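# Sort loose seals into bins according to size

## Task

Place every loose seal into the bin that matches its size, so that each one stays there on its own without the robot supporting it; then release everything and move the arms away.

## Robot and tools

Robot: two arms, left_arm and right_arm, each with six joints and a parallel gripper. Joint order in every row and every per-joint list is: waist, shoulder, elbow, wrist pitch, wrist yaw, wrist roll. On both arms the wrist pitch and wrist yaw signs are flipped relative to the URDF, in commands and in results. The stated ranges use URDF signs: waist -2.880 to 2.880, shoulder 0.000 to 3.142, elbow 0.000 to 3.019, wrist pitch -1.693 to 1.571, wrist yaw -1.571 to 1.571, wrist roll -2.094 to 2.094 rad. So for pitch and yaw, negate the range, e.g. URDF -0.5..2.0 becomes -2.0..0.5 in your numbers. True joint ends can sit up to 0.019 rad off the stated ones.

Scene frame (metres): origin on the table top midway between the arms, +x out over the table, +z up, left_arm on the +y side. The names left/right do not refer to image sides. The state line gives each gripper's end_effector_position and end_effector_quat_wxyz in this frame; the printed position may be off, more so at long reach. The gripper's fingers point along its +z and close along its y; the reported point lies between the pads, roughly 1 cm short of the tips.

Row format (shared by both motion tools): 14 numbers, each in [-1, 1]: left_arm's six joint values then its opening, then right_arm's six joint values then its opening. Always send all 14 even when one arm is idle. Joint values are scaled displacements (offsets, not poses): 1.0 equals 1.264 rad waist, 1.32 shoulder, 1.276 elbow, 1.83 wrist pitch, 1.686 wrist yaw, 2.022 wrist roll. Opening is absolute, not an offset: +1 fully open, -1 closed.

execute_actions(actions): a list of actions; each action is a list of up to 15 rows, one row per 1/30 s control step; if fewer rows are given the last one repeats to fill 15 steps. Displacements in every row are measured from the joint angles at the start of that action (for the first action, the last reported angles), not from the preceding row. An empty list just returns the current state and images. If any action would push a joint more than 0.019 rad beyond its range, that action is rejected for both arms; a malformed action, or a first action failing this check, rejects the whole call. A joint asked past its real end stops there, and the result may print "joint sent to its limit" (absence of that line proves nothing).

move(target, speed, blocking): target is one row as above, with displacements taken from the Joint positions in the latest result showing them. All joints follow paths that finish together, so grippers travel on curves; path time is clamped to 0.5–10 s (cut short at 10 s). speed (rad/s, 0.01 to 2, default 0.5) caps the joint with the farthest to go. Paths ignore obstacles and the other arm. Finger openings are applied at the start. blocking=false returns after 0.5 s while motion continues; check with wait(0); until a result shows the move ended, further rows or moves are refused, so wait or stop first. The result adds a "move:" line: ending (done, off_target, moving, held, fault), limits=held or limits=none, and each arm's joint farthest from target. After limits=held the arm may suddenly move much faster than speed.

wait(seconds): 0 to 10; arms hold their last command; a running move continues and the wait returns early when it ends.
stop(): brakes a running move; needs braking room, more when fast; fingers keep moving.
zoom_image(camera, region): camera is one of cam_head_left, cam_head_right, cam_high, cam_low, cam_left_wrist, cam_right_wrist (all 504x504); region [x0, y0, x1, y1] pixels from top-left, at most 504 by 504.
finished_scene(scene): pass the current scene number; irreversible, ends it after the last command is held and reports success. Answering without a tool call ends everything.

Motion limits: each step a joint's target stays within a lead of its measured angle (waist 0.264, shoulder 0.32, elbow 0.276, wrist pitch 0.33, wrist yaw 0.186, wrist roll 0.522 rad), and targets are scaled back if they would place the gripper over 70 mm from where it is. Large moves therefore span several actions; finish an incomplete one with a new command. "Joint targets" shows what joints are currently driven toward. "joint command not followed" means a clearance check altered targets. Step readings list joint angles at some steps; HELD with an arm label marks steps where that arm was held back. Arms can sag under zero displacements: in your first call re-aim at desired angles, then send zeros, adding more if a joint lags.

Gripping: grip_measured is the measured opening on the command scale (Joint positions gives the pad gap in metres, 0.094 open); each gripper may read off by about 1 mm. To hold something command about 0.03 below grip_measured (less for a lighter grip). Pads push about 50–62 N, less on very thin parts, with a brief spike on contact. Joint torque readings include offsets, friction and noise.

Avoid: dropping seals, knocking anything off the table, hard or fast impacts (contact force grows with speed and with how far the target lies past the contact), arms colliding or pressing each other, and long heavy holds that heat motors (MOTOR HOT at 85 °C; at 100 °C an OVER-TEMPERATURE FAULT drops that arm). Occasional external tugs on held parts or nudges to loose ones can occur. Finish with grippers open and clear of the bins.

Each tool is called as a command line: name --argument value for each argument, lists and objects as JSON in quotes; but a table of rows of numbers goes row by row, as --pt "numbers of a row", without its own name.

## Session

execute_actions --actions '[]'

Scene clock: 0.00 s.
left_arm: end_effector_position=(+0.5551, +0.7800, +0.2418) grip_measured=+1.000 end_effector_quat_wxyz=(-0.107, -0.181, +0.742, +0.636) | right_arm: end_effector_position=(-0.0082, +0.0842, +0.3489) grip_measured=+1.000 end_effector_quat_wxyz=(-0.271, -0.009, +0.958, +0.092)
Joint names: [waist, shoulder, elbow, wrist pitch, wrist yaw, wrist roll]
Joint positions: left_arm=[0.308 2.053 1.792 0.827 1.381 0.419 0.094] | right_arm=[1.21  1.239 1.385 1.674 0.579 1.315 0.094]
Joint velocities: left_arm=[ 0.005 -0.005  0.002  0.007  0.007  0.037  0.   ] | right_arm=[ 0.005 -0.005  0.002  0.002 -0.022 -0.022  0.   ]
Joint torques (N m, as the arm reports them, + toward a larger Joint positions number): no reading
Motor temperatures (°C, as the motors report them): left_arm=[22 24 27 22 22 22] | right_arm=[24 23 26 22 23 25]
Joint targets: left_arm=[0.308 2.054 1.816 0.824 1.381 0.419] | right_arm=[1.210 1.234 1.416 1.672 0.580 1.315]

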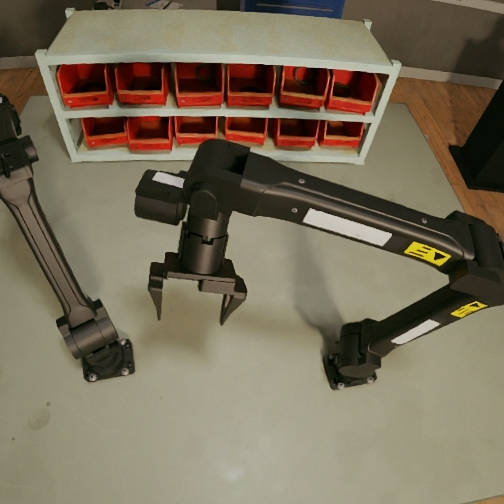

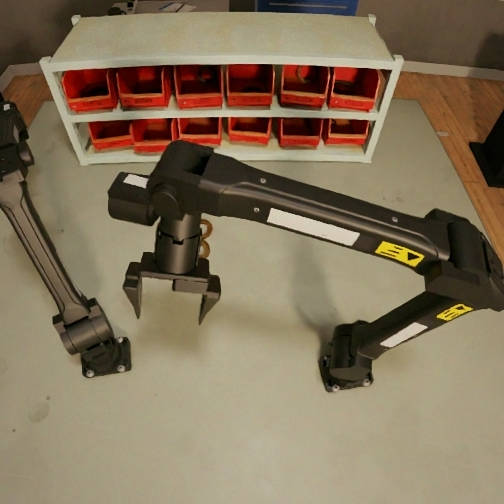

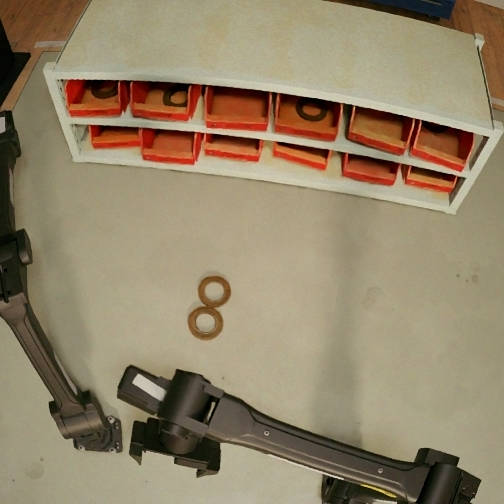

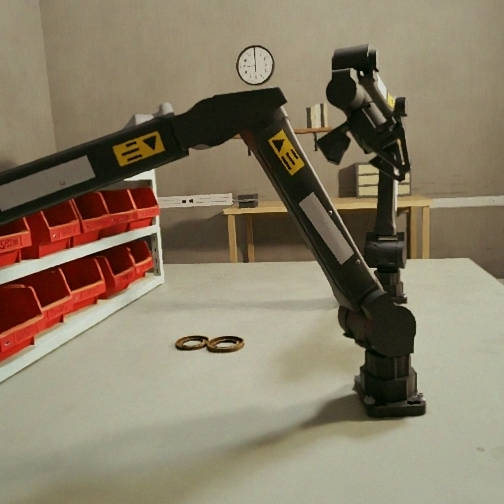

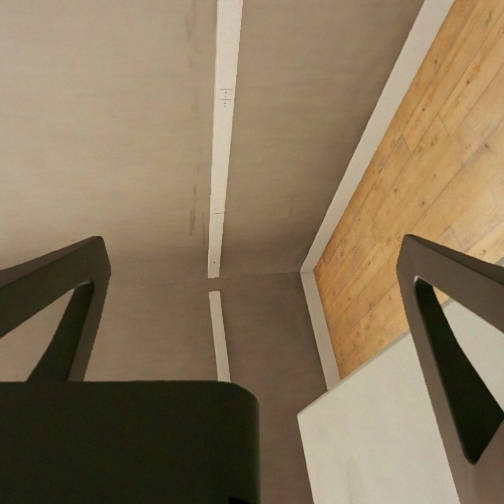

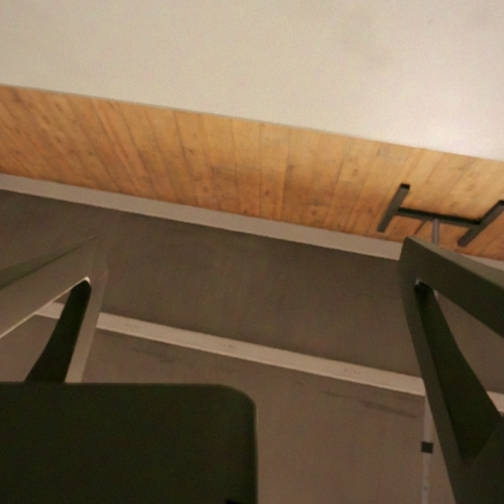

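move --target '[0,-0.91,-0.72,-0.33,-0.819,-0.207,1,-0.86,-0.344,-0.3,-0.67,-0.343,-0.65,1]' --speed 0.7

move --target '[-0.42,0,0,0,0,0,1,0,0,0,0,0,0,1]' --speed 0.6

zoom_image --camera "cam_left_wrist" --region '[0,60,504,300]'

zoom_image --camera "cam_right_wrist" --region '[0,100,260,260]'

zoom_image --camera "cam_right_wrist" --region '[244,120,504,300]'

Scene clock: 11.93 s.
left_arm: end_effector_position=(+0.4308, +0.5214, +0.4138) grip_measured=+1.000 end_effector_quat_wxyz=(+0.604, -0.189, +0.758, +0.157) | right_arm: end_effector_position=(+0.3977, -0.1815, +0.4687) grip_measured=+1.000 end_effector_quat_wxyz=(+0.608, -0.089, +0.785, +0.076)
Joint names: [waist, shoulder, elbow, wrist pitch, wrist yaw, wrist roll]
Joint positions: left_arm=[0.308 0.847 0.871 0.247 0.003 0.011 0.094] | right_arm=[0.125 0.785 1.007 0.474 0.002 0.011 0.094]
Joint velocities: left_arm=[-0.005 -0.005 -0.012 -0.007 -0.051 -0.022  0.   ] | right_arm=[-0.005  0.005  0.012  0.007  0.037 -0.066  0.   ]
Joint torques (N m, as the arm reports them, + toward a larger Joint positions number): left_arm=[ 0.2  -2.9  11.59 -3.58 -0.08 -0.11] | right_arm=[ 0.05 -3.35 10.13 -2.89 -0.03  0.01]
Motor temperatures (°C, as the motors report them): left_arm=[22 25 30 22 23 22] | right_arm=[24 23 28 22 23 25]
Joint targets: left_arm=[0.308 0.851 0.873 0.223 -0.000 0.000] | right_arm=[0.123 0.785 1.002 0.448 0.001 0.001]
move: off_target (left_arm, right_arm); limits=none; left_arm: farthest joint: the wrist pitch, 0.024 radians from its target (0.604 radians at the start); right_arm: farthest joint: the wrist pitch, 0.026 radians from its target (1.226 radians at the start)

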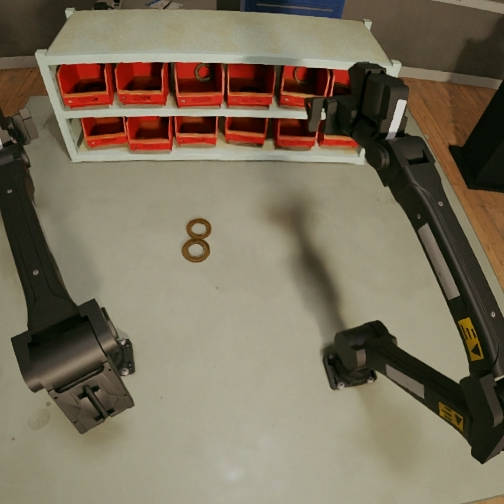

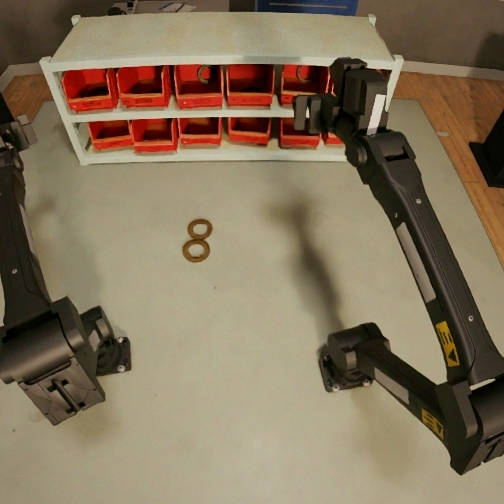

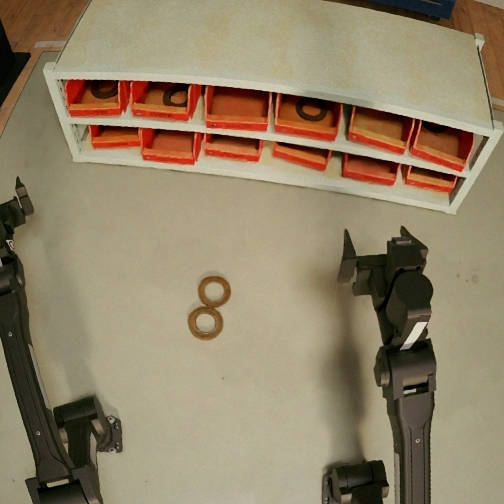

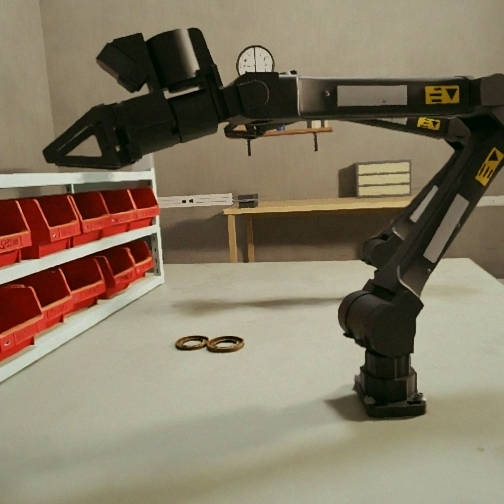

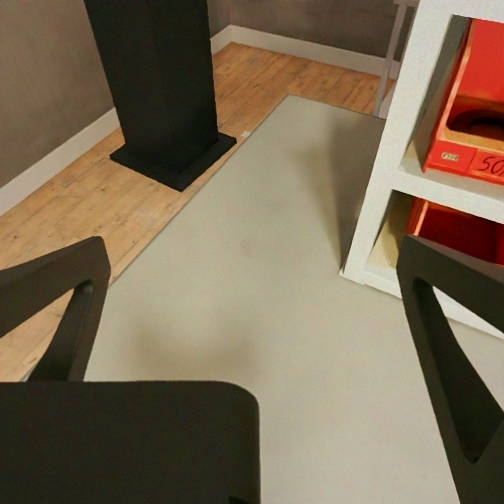

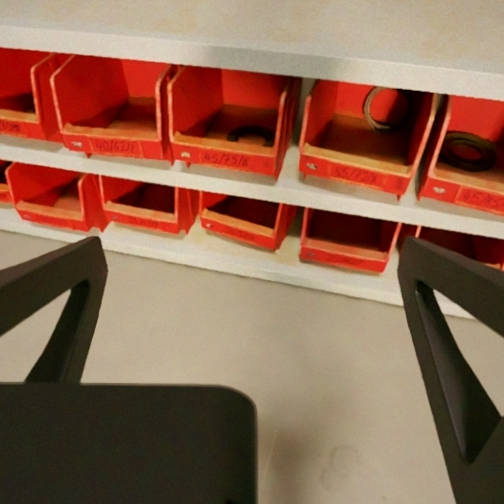

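Scene clock: 13.23 s.
left_arm: end_effector_position=(+0.4840, +0.2967, +0.4138) grip_measured=+1.000 end_effector_quat_wxyz=(+0.624, +0.015, +0.781, -0.005) | right_arm: end_effector_position=(+0.3977, -0.1815, +0.4687) grip_measured=+1.000 end_effector_quat_wxyz=(+0.608, -0.089, +0.785, +0.076)
Joint names: [waist, shoulder, elbow, wrist pitch, wrist yaw, wrist roll]
Joint positions: left_arm=[-0.218  0.847  0.871  0.247  0.003  0.011  0.094] | right_arm=[0.125 0.785 1.007 0.474 0.002 0.011 0.094]
Joint velocities: left_arm=[-0.015  0.015 -0.012 -0.002  0.037 -0.007  0.   ] | right_arm=[ 0.005  0.015  0.012 -0.012 -0.022  0.007  0.   ]
Joint torques (N m, as the arm reports them, + toward a larger Joint positions number): left_arm=[ 0.31 -3.09 11.29 -2.46  0.04  0.01] | right_arm=[ 0.14 -3.13 10.46 -1.86 -0.01  0.09]
Motor temperatures (°C, as the motors report them): left_arm=[22 25 30 22 23 22] | right_arm=[24 23 28 22 23 25]
Joint targets: left_arm=[-0.223 0.847 0.871 0.247 0.003 0.011] | right_arm=[0.125 0.785 1.007 0.474 0.002 0.011]
move: done; limits=none; left_arm: farthest joint: the waist, 0.005 radians from its target (0.531 radians at the start); right_arm: farthest joint: the waist, 0.000 radians from its target (0.000 radians at the start)

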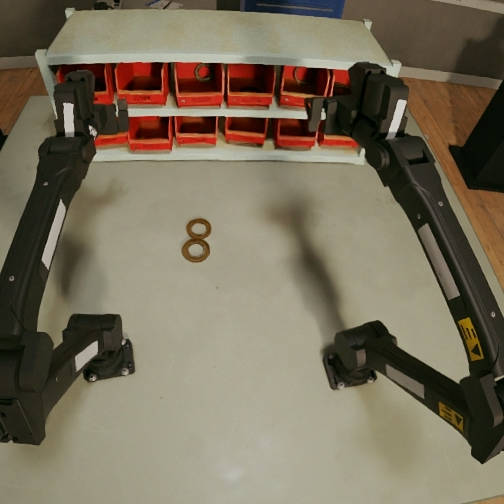

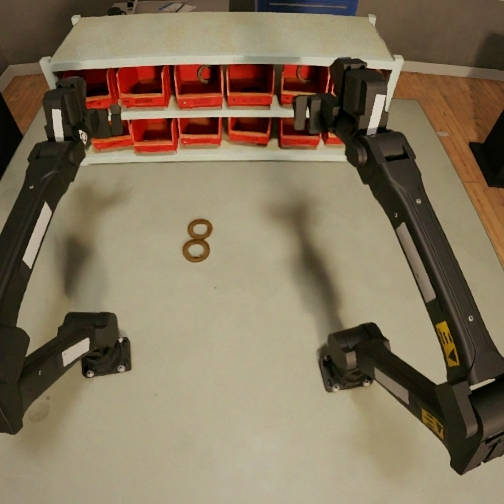

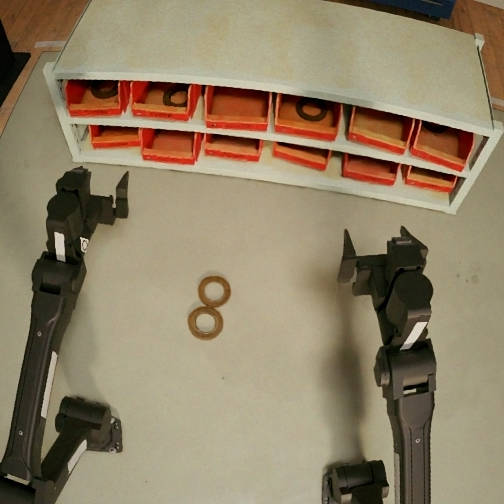

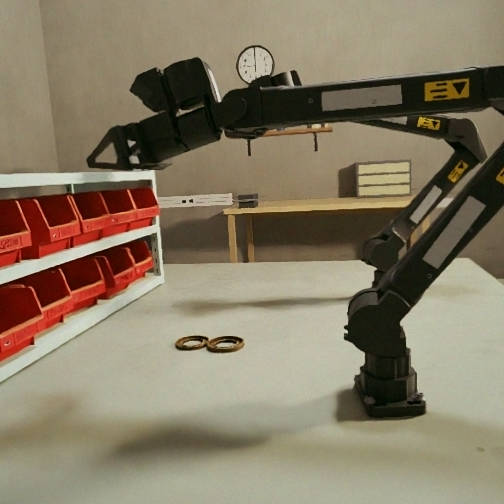

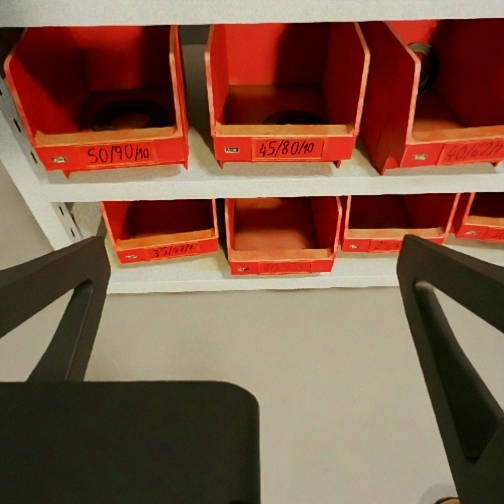

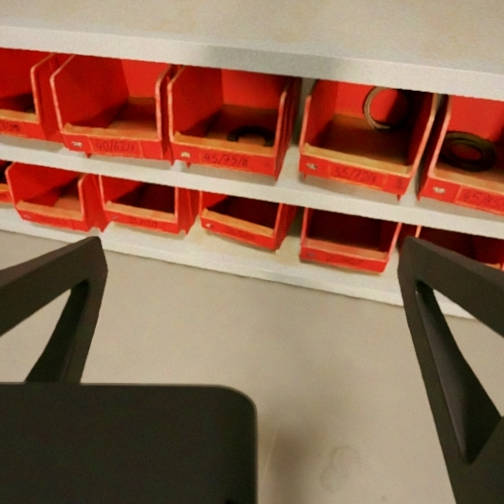

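Region (0, 60, 504, 300) of cam_left_wrist's 504x504 image, scaled by 1.000; it fills the top 240 rows of this view, and the rest is white.

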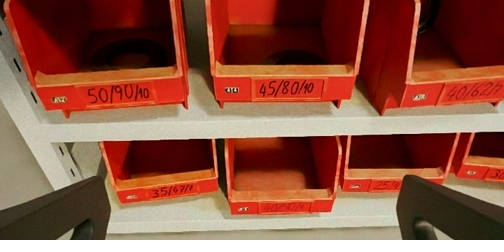

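Region (0, 100, 260, 260) of cam_right_wrist's 504x504 image, scaled by 1.938, with more detail than that image has; it fills the top 310 rows of this view, and the rest is white.

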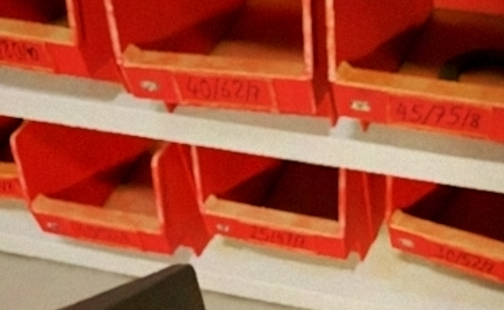

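Region (244, 120, 504, 300) of cam_right_wrist's 504x504 image, scaled by 1.938, with more detail than that image has; it fills the top 349 rows of this view, and the rest is white.

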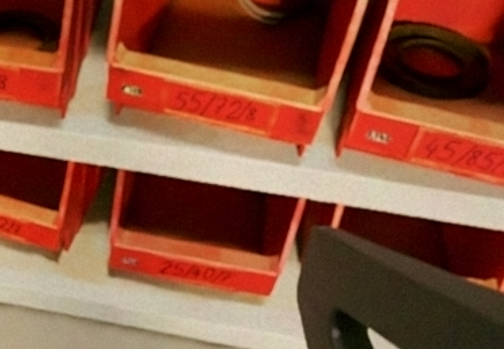

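move --target '[-0.425,0.3,-0.26,0.02,0,0,1,0,0,0,0,0,0,1]' --speed 0.6

Scene clock: 17.40 s.
left_arm: end_effector_position=(+0.3678, +0.1032, +0.0547) grip_measured=+1.000 end_effector_quat_wxyz=(+0.276, +0.271, +0.919, -0.077) | right_arm: end_effector_position=(+0.3977, -0.1815, +0.4687) grip_measured=+1.000 end_effector_quat_wxyz=(+0.608, -0.089, +0.785, +0.076)
Joint names: [waist, shoulder, elbow, wrist pitch, wrist yaw, wrist roll]
Joint positions: left_arm=[-0.752  1.242  0.526  0.274  0.003  0.011  0.094] | right_arm=[0.125 0.785 1.007 0.474 0.002 0.011 0.094]
Joint velocities: left_arm=[ 0.005 -0.024 -0.012 -0.007  0.051  0.037  0.   ] | right_arm=[ 0.005  0.005 -0.002  0.002  0.081 -0.007  0.   ]
Joint torques (N m, as the arm reports them, + toward a larger Joint positions number): left_arm=[ 0.31 -5.47  9.51 -1.19  0.04  0.  ] | right_arm=[ 0.25 -3.24 10.48 -1.85 -0.01  0.11]
Motor temperatures (°C, as the motors report them): left_arm=[22 25 30 22 22 22] | right_arm=[24 23 29 22 23 25]
Joint targets: left_arm=[-0.756 1.243 0.539 0.284 0.003 0.011] | right_arm=[0.125 0.785 1.007 0.474 0.002 0.011]
move: done; limits=none; left_arm: farthest joint: the elbow, 0.013 radians from its target (0.332 radians at the start); right_arm: farthest joint: the waist, 0.000 radians from its target (0.000 radians at the start)

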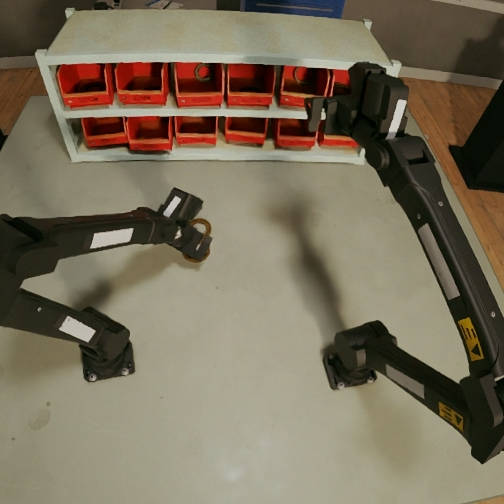

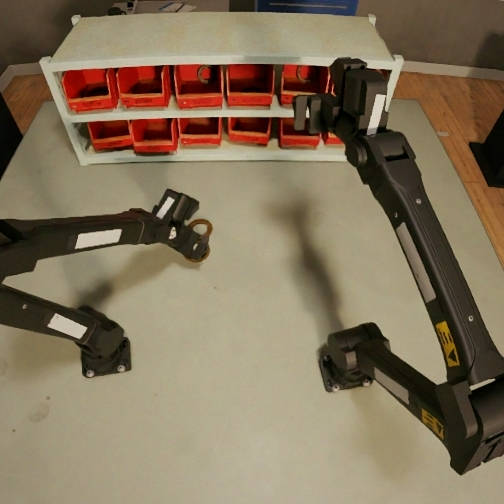

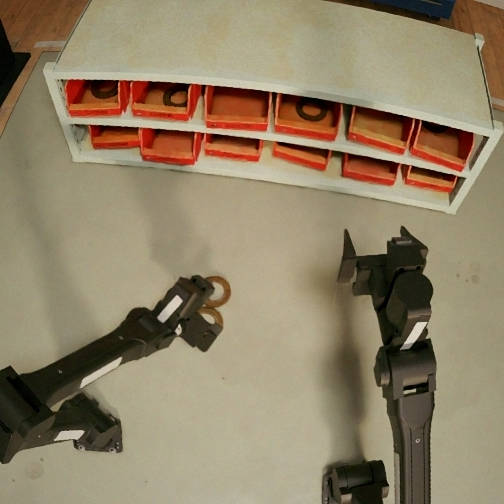

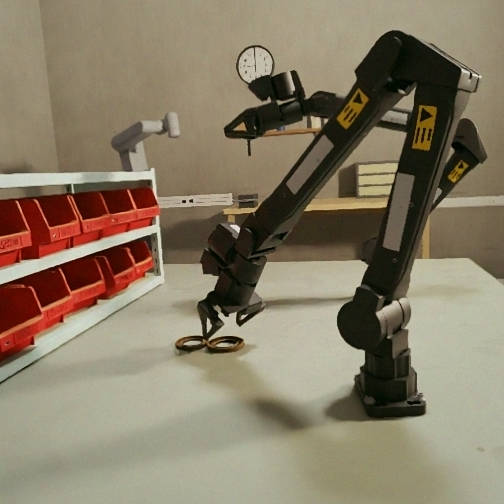

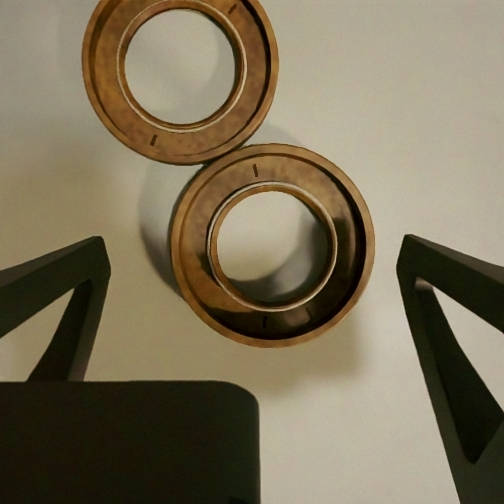

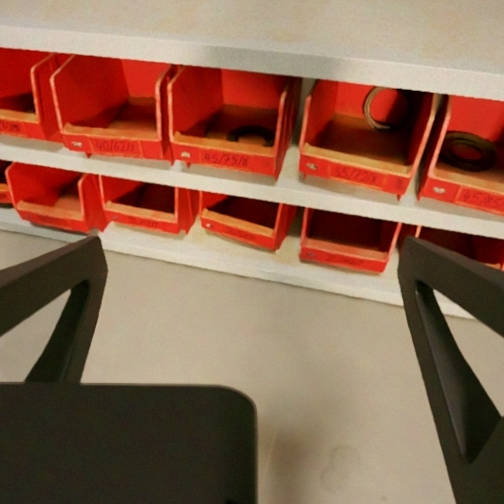

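move --target '[-0.026,0.065,-0.015,-0.062,0,0,1,0,0,0,0,0,0,1]' --speed 0.1

Scene clock: 21.37 s.
left_arm: end_effector_position=(+0.3672, +0.0956, +0.0335) grip_measured=+1.000 end_effector_quat_wxyz=(+0.276, +0.279, +0.916, -0.080) | right_arm: end_effector_position=(+0.3977, -0.1815, +0.4687) grip_measured=+1.000 end_effector_quat_wxyz=(+0.608, -0.089, +0.785, +0.076)
Joint names: [waist, shoulder, elbow, wrist pitch, wrist yaw, wrist roll]
Joint positions: left_arm=[-0.769  1.312  0.507  0.183  0.003  0.011  0.094] | right_arm=[0.125 0.785 1.007 0.474 0.002 0.011 0.094]
Joint velocities: left_arm=[ 0.005 -0.015 -0.017  0.017  0.007  0.095  0.   ] | right_arm=[-0.015 -0.024 -0.022 -0.017 -0.022 -0.022  0.   ]
Joint torques (N m, as the arm reports them, + toward a larger Joint positions number): left_arm=[-0.86 -4.88  7.73 -2.92  0.04 -0.01] | right_arm=[ 0.22 -3.22 10.47 -1.86  0.    0.1 ]
Motor temperatures (°C, as the motors report them): left_arm=[22 25 30 22 22 22] | right_arm=[24 23 29 22 23 25]
Joint targets: left_arm=[-0.785 1.328 0.507 0.160 0.003 0.011] | right_arm=[0.125 0.785 1.007 0.474 0.002 0.011]
move: off_target (left_arm); limits=none; left_arm: farthest joint: the wrist pitch, 0.022 radians from its target (0.113 radians at the start); right_arm: farthest joint: the waist, 0.000 radians from its target (0.000 radians at the start)

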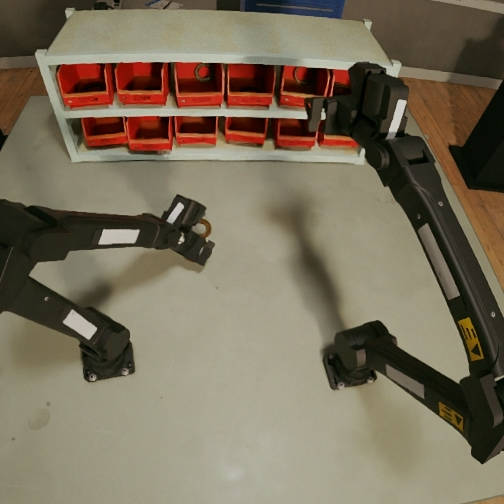

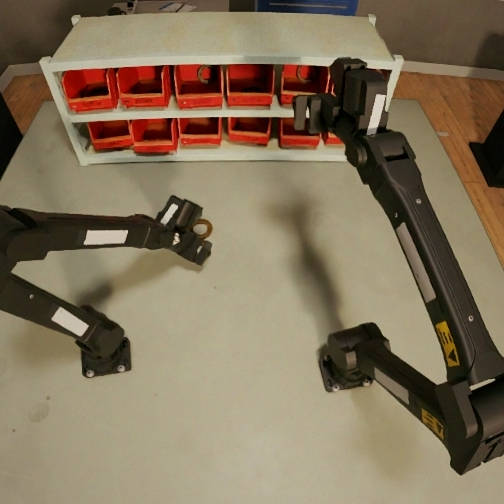

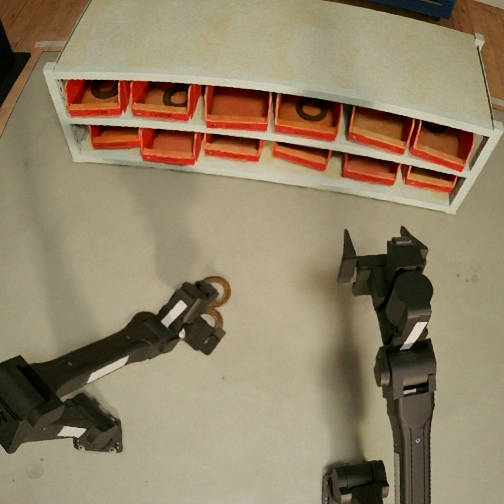

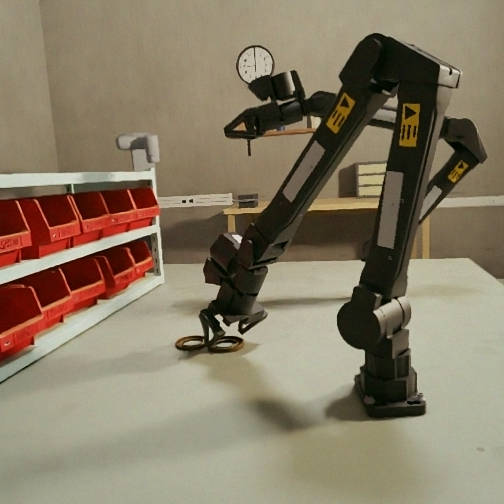

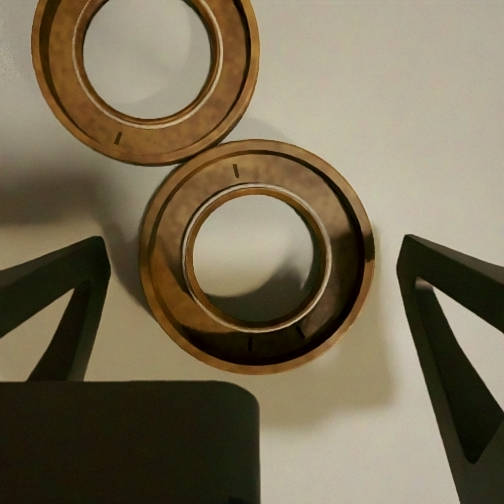

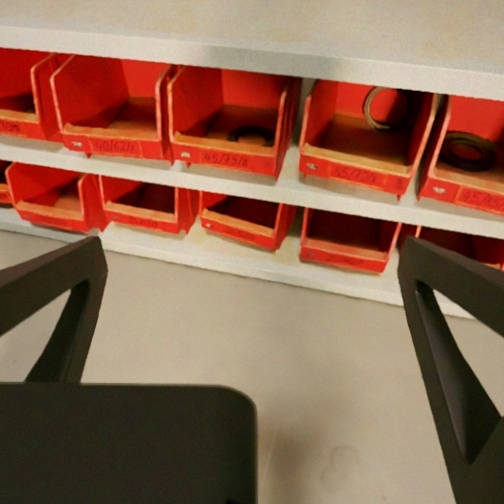

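move --target '[-0.012,0.045,0,-0.018,0,0,1,0,0,0,0,0,0,1]' --speed 0.06

move --target '[0,0.01,0,0,0,0,0.63,0,0,0,0,0,0,1]'

Scene clock: 24.23 s.
left_arm: end_effector_position=(+0.3660, +0.0965, +0.0214) grip_measured=+1.000 end_effector_quat_wxyz=(+0.265, +0.280, +0.920, -0.076) | right_arm: end_effector_position=(+0.3977, -0.1815, +0.4687) grip_measured=+1.000 end_effector_quat_wxyz=(+0.608, -0.089, +0.785, +0.076)
Joint names: [waist, shoulder, elbow, wrist pitch, wrist yaw, wrist roll]
Joint positions: left_arm=[-0.769  1.348  0.507  0.172  0.003  0.011  0.094] | right_arm=[0.125 0.785 1.007 0.474 0.002 0.011 0.094]
Joint velocities: left_arm=[-0.005 -0.015 -0.007  0.002  0.037 -0.007  0.   ] | right_arm=[-0.005  0.005  0.007  0.002 -0.007  0.022  0.   ]
Joint torques (N m, as the arm reports them, + toward a larger Joint positions number): left_arm=[-0.63 -4.49  7.45 -2.71  0.01  0.  ] | right_arm=[ 0.24 -3.1  10.45 -1.85 -0.01  0.11]
Motor temperatures (°C, as the motors report them): left_arm=[22 25 30 22 22 22] | right_arm=[24 23 29 22 23 25]
Joint targets: left_arm=[-0.784 1.372 0.507 0.150 0.003 0.011] | right_arm=[0.125 0.785 1.007 0.474 0.002 0.011]
move: off_target (left_arm); limits=none; left_arm: farthest joint: the shoulder, 0.023 radians from its target (0.060 radians at the start); right_arm: farthest joint: the waist, 0.000 radians from its target (0.000 radians at the start)

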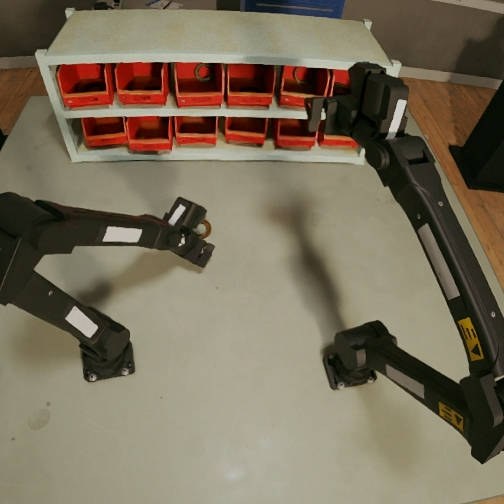

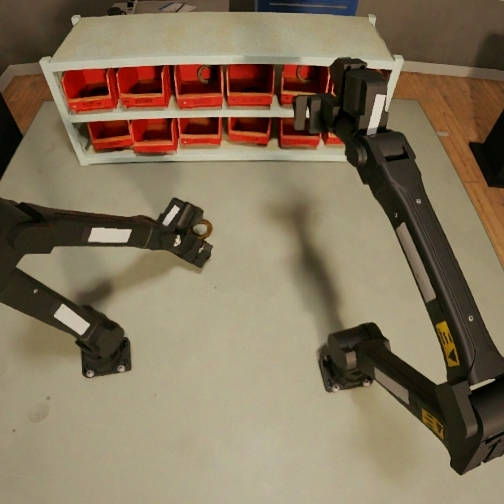

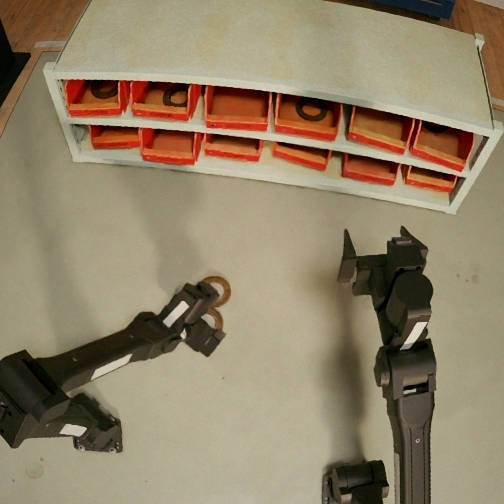

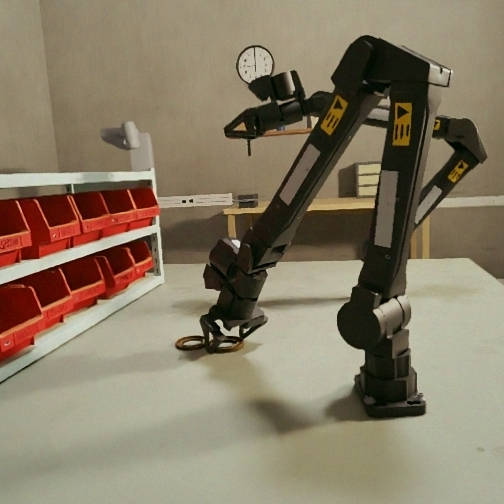

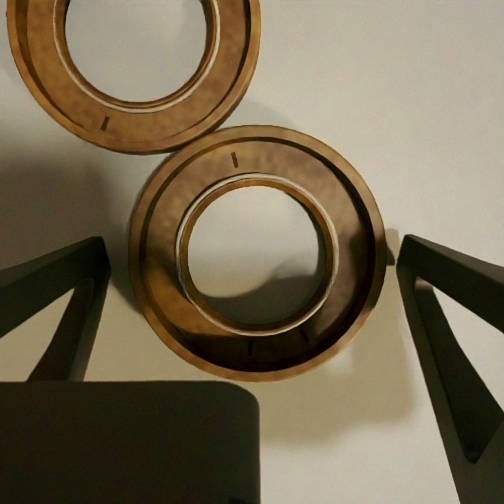

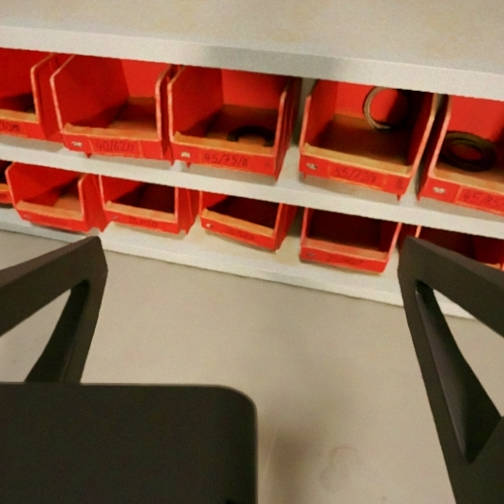

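Scene clock: 24.93 s.
left_arm: end_effector_position=(+0.3661, +0.0966, +0.0214) grip_measured=+0.679 end_effector_quat_wxyz=(+0.265, +0.280, +0.920, -0.076) | right_arm: end_effector_position=(+0.3977, -0.1815, +0.4687) grip_measured=+1.000 end_effector_quat_wxyz=(+0.608, -0.089, +0.785, +0.076)
Joint names: [waist, shoulder, elbow, wrist pitch, wrist yaw, wrist roll]
Joint positions: left_arm=[-0.769  1.348  0.507  0.172  0.003  0.011  0.079] | right_arm=[0.125 0.785 1.007 0.474 0.002 0.011 0.094]
Joint velocities: left_arm=[ 0.015  0.005  0.002  0.002 -0.007  0.037  0.   ] | right_arm=[-0.005 -0.005  0.022  0.007  0.037  0.007  0.   ]
Joint torques (N m, as the arm reports them, + toward a larger Joint positions number): left_arm=[ 0.28 -5.36  7.39 -1.63  0.01  0.  ] | right_arm=[ 0.23 -3.1  10.45 -1.89 -0.01  0.09]
Motor temperatures (°C, as the motors report them): left_arm=[22 25 30 22 22 22] | right_arm=[24 23 29 22 23 25]
Joint targets: left_arm=[-0.769 1.362 0.507 0.172 0.003 0.011] | right_arm=[0.125 0.785 1.007 0.474 0.002 0.011]
move: done; limits=none; left_arm: farthest joint: the shoulder, 0.013 radians from its target (0.013 radians at the start); right_arm: farthest joint: the waist, 0.000 radians from its target (0.000 radians at the start)

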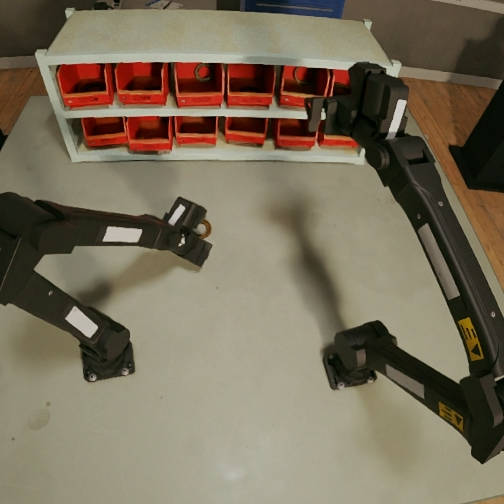

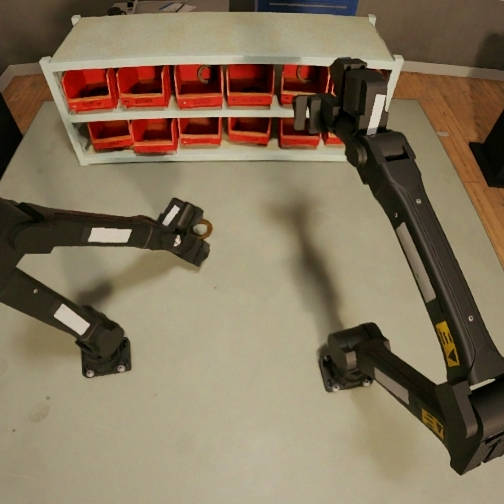

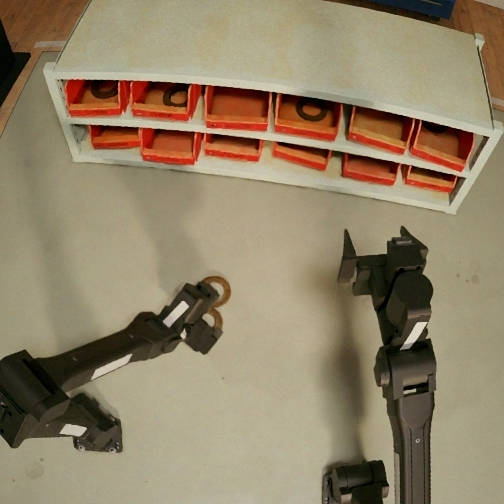

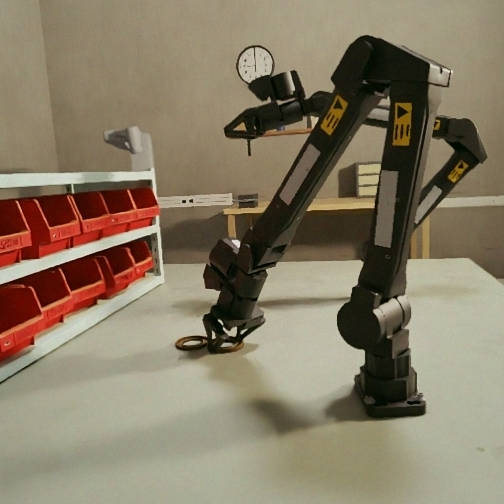

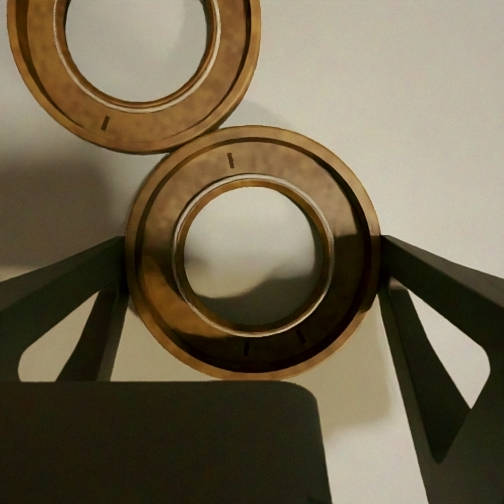

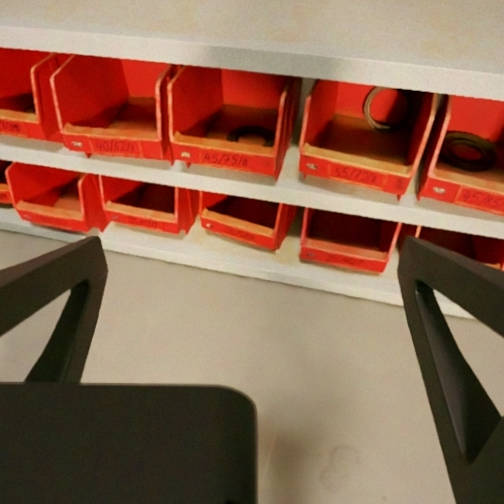

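move --target '[0,-0.17,0.035,0,0,0,0.635,0,0,0.05,0,0,0,1]'

move --target '[0.42,0.25,0.6,-0.04,0,0,0.635,0,0,0.05,0,0,0,1]'

Scene clock: 34.33 s.
left_arm: end_effector_position=(+0.3808, +0.0869, +0.1082) grip_measured=+0.679 end_effector_quat_wxyz=(+0.368, +0.269, +0.884, -0.106) | right_arm: end_effector_position=(+0.3977, -0.1815, +0.4687) grip_measured=+1.000 end_effector_quat_wxyz=(+0.608, -0.089, +0.785, +0.076)
Joint names: [waist, shoulder, elbow, wrist pitch, wrist yaw, wrist roll]
Joint positions: left_arm=[-0.769  1.126  0.514  0.172  0.003  0.011  0.079] | right_arm=[0.125 0.785 1.007 0.474 0.002 0.011 0.094]
Joint velocities: left_arm=[ 0.005  0.005  0.002 -0.002 -0.051  0.022 -0.001] | right_arm=[ 0.005 -0.005 -0.002 -0.007  0.081  0.022  0.   ]
Joint torques (N m, as the arm reports them, + toward a larger Joint positions number): left_arm=[ 0.46 -5.2  12.56 -2.02  0.04  0.  ] | right_arm=[ 0.1  -3.17 15.91 -1.85 -0.01  0.1 ]
Motor temperatures (°C, as the motors report them): left_arm=[22 24 30 22 22 22] | right_arm=[24 23 30 22 23 25]
Joint targets: left_arm=[-0.769 1.124 0.552 0.172 0.003 0.011] | right_arm=[0.125 0.785 1.071 0.474 0.002 0.011]
move: off_target (left_arm, right_arm); limits=none; left_arm: farthest joint: the elbow, 0.038 radians from its target (0.044 radians at the start); right_arm: farthest joint: the elbow, 0.064 radians from its target (0.064 radians at the start)

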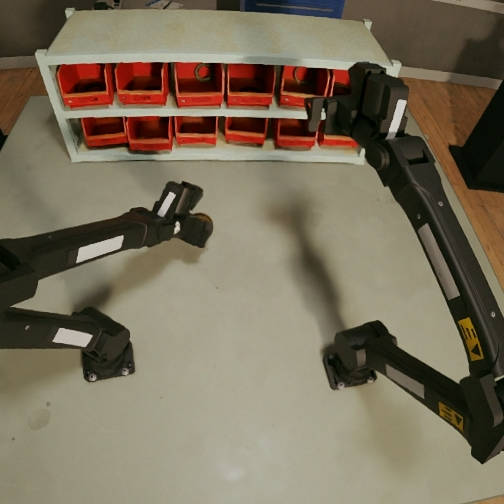

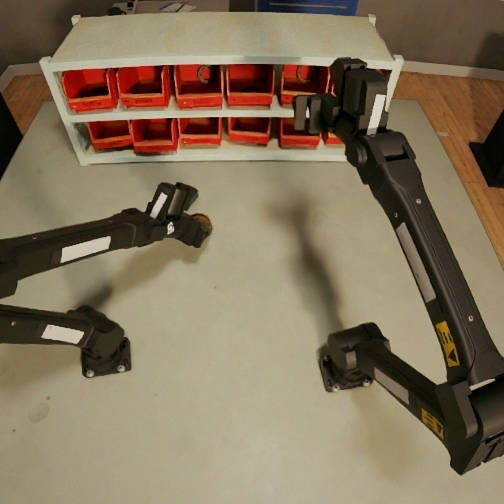

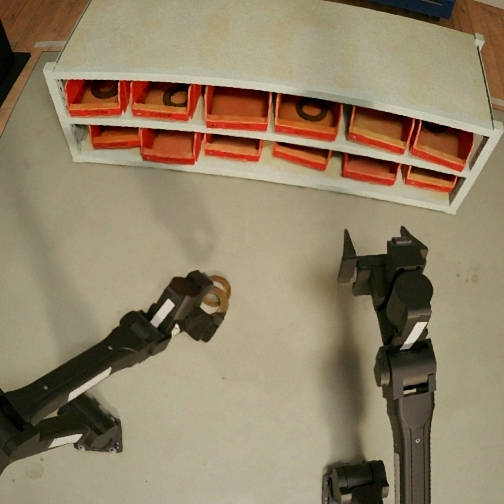

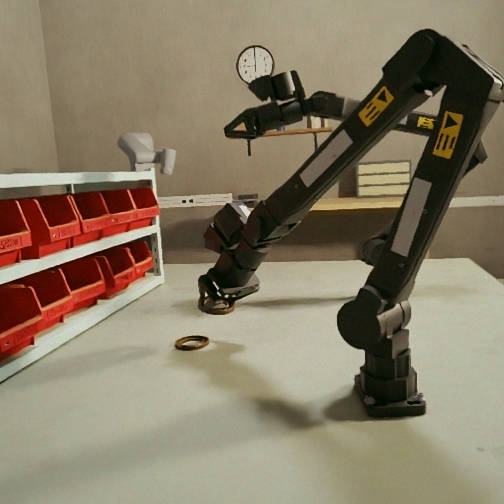

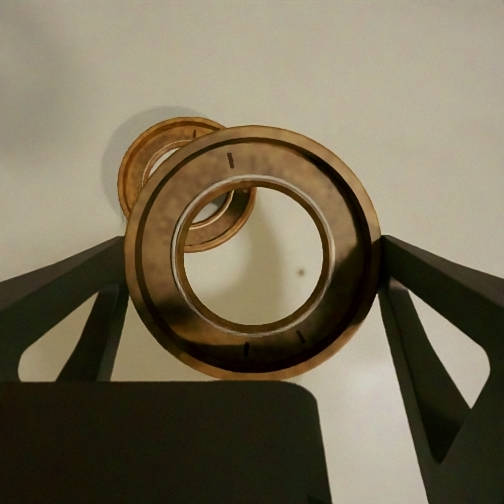

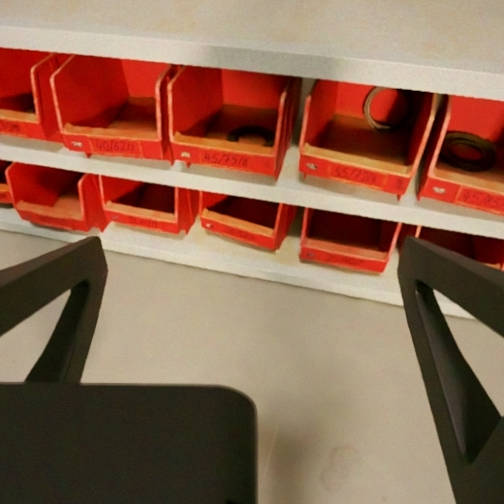

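Scene clock: 36.30 s.
left_arm: end_effector_position=(+0.6861, +0.2774, +0.3578) grip_measured=+0.679 end_effector_quat_wxyz=(+0.582, +0.024, +0.813, -0.010) | right_arm: end_effector_position=(+0.3977, -0.1815, +0.4687) grip_measured=+1.000 end_effector_quat_wxyz=(+0.608, -0.089, +0.785, +0.076)
Joint names: [waist, shoulder, elbow, wrist pitch, wrist yaw, wrist roll]
Joint positions: left_arm=[-0.239  1.439  1.234  0.123  0.003  0.011  0.079] | right_arm=[0.125 0.785 1.007 0.474 0.002 0.011 0.094]
Joint velocities: left_arm=[ 0.005 -0.005  0.022 -0.017  0.007 -0.007 -0.   ] | right_arm=[-0.005  0.005  0.007  0.007  0.007 -0.051  0.   ]
Joint torques (N m, as the arm reports them, + toward a larger Joint positions number): left_arm=[  0.45 -11.31  15.31  -3.62   0.05  -0.01] | right_arm=[ 0.31 -3.11 15.96 -1.82  0.    0.1 ]
Motor temperatures (°C, as the motors report them): left_arm=[22 24 30 22 22 22] | right_arm=[24 23 30 22 23 25]
Joint targets: left_arm=[-0.238 1.456 1.279 0.099 0.003 0.011] | right_arm=[0.125 0.785 1.071 0.474 0.002 0.011]
move: off_target (left_arm, right_arm); limits=none; left_arm: farthest joint: the elbow, 0.045 radians from its target (0.766 radians at the start); right_arm: farthest joint: the elbow, 0.064 radians from its target (0.064 radians at the start)

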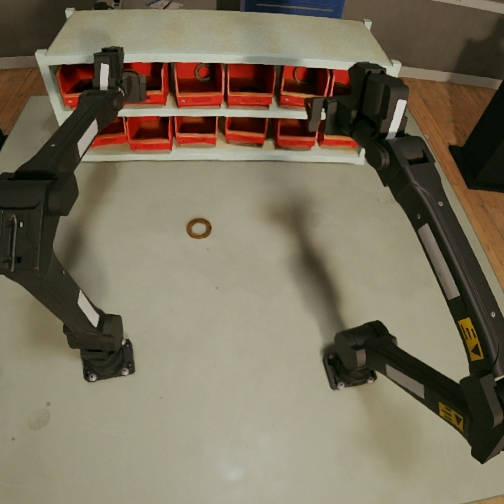

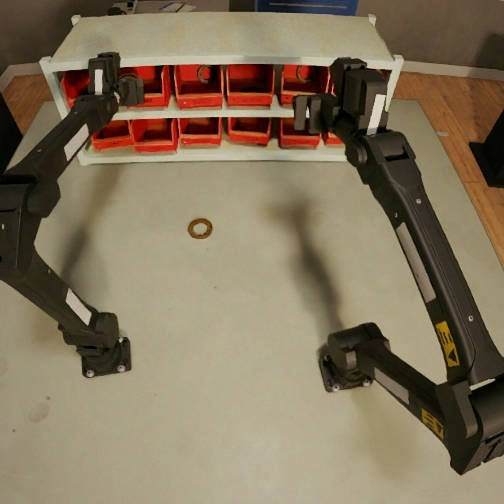

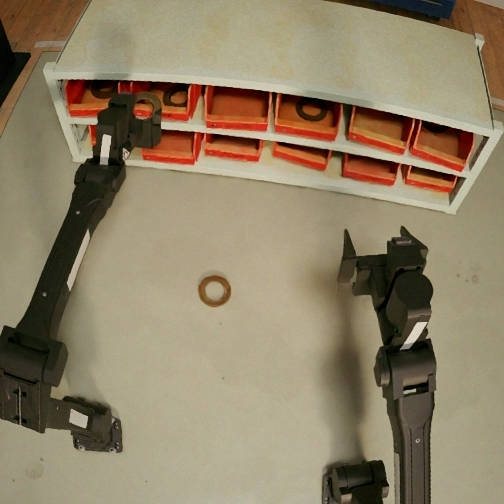

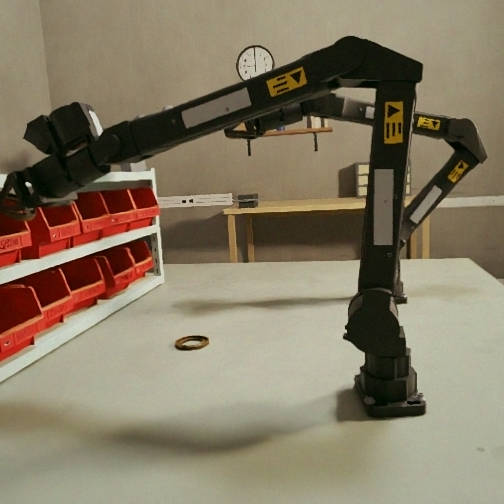

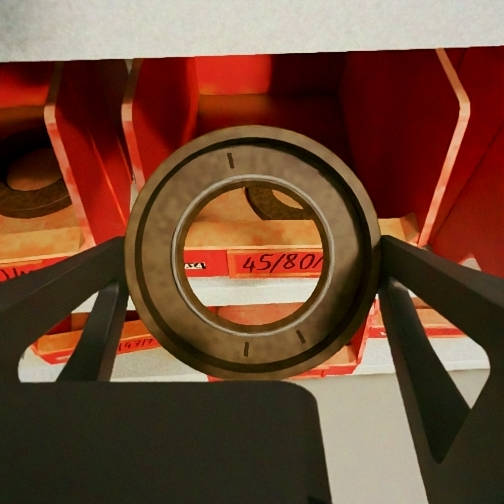

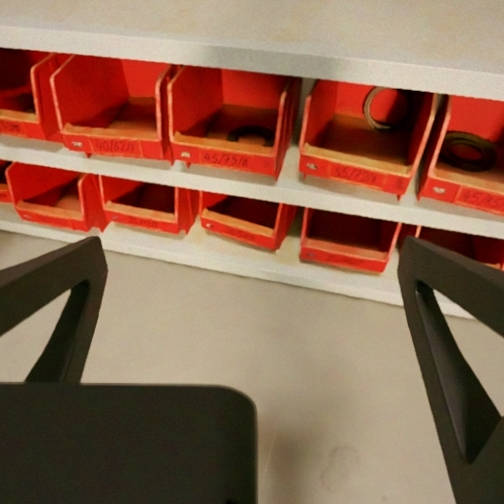

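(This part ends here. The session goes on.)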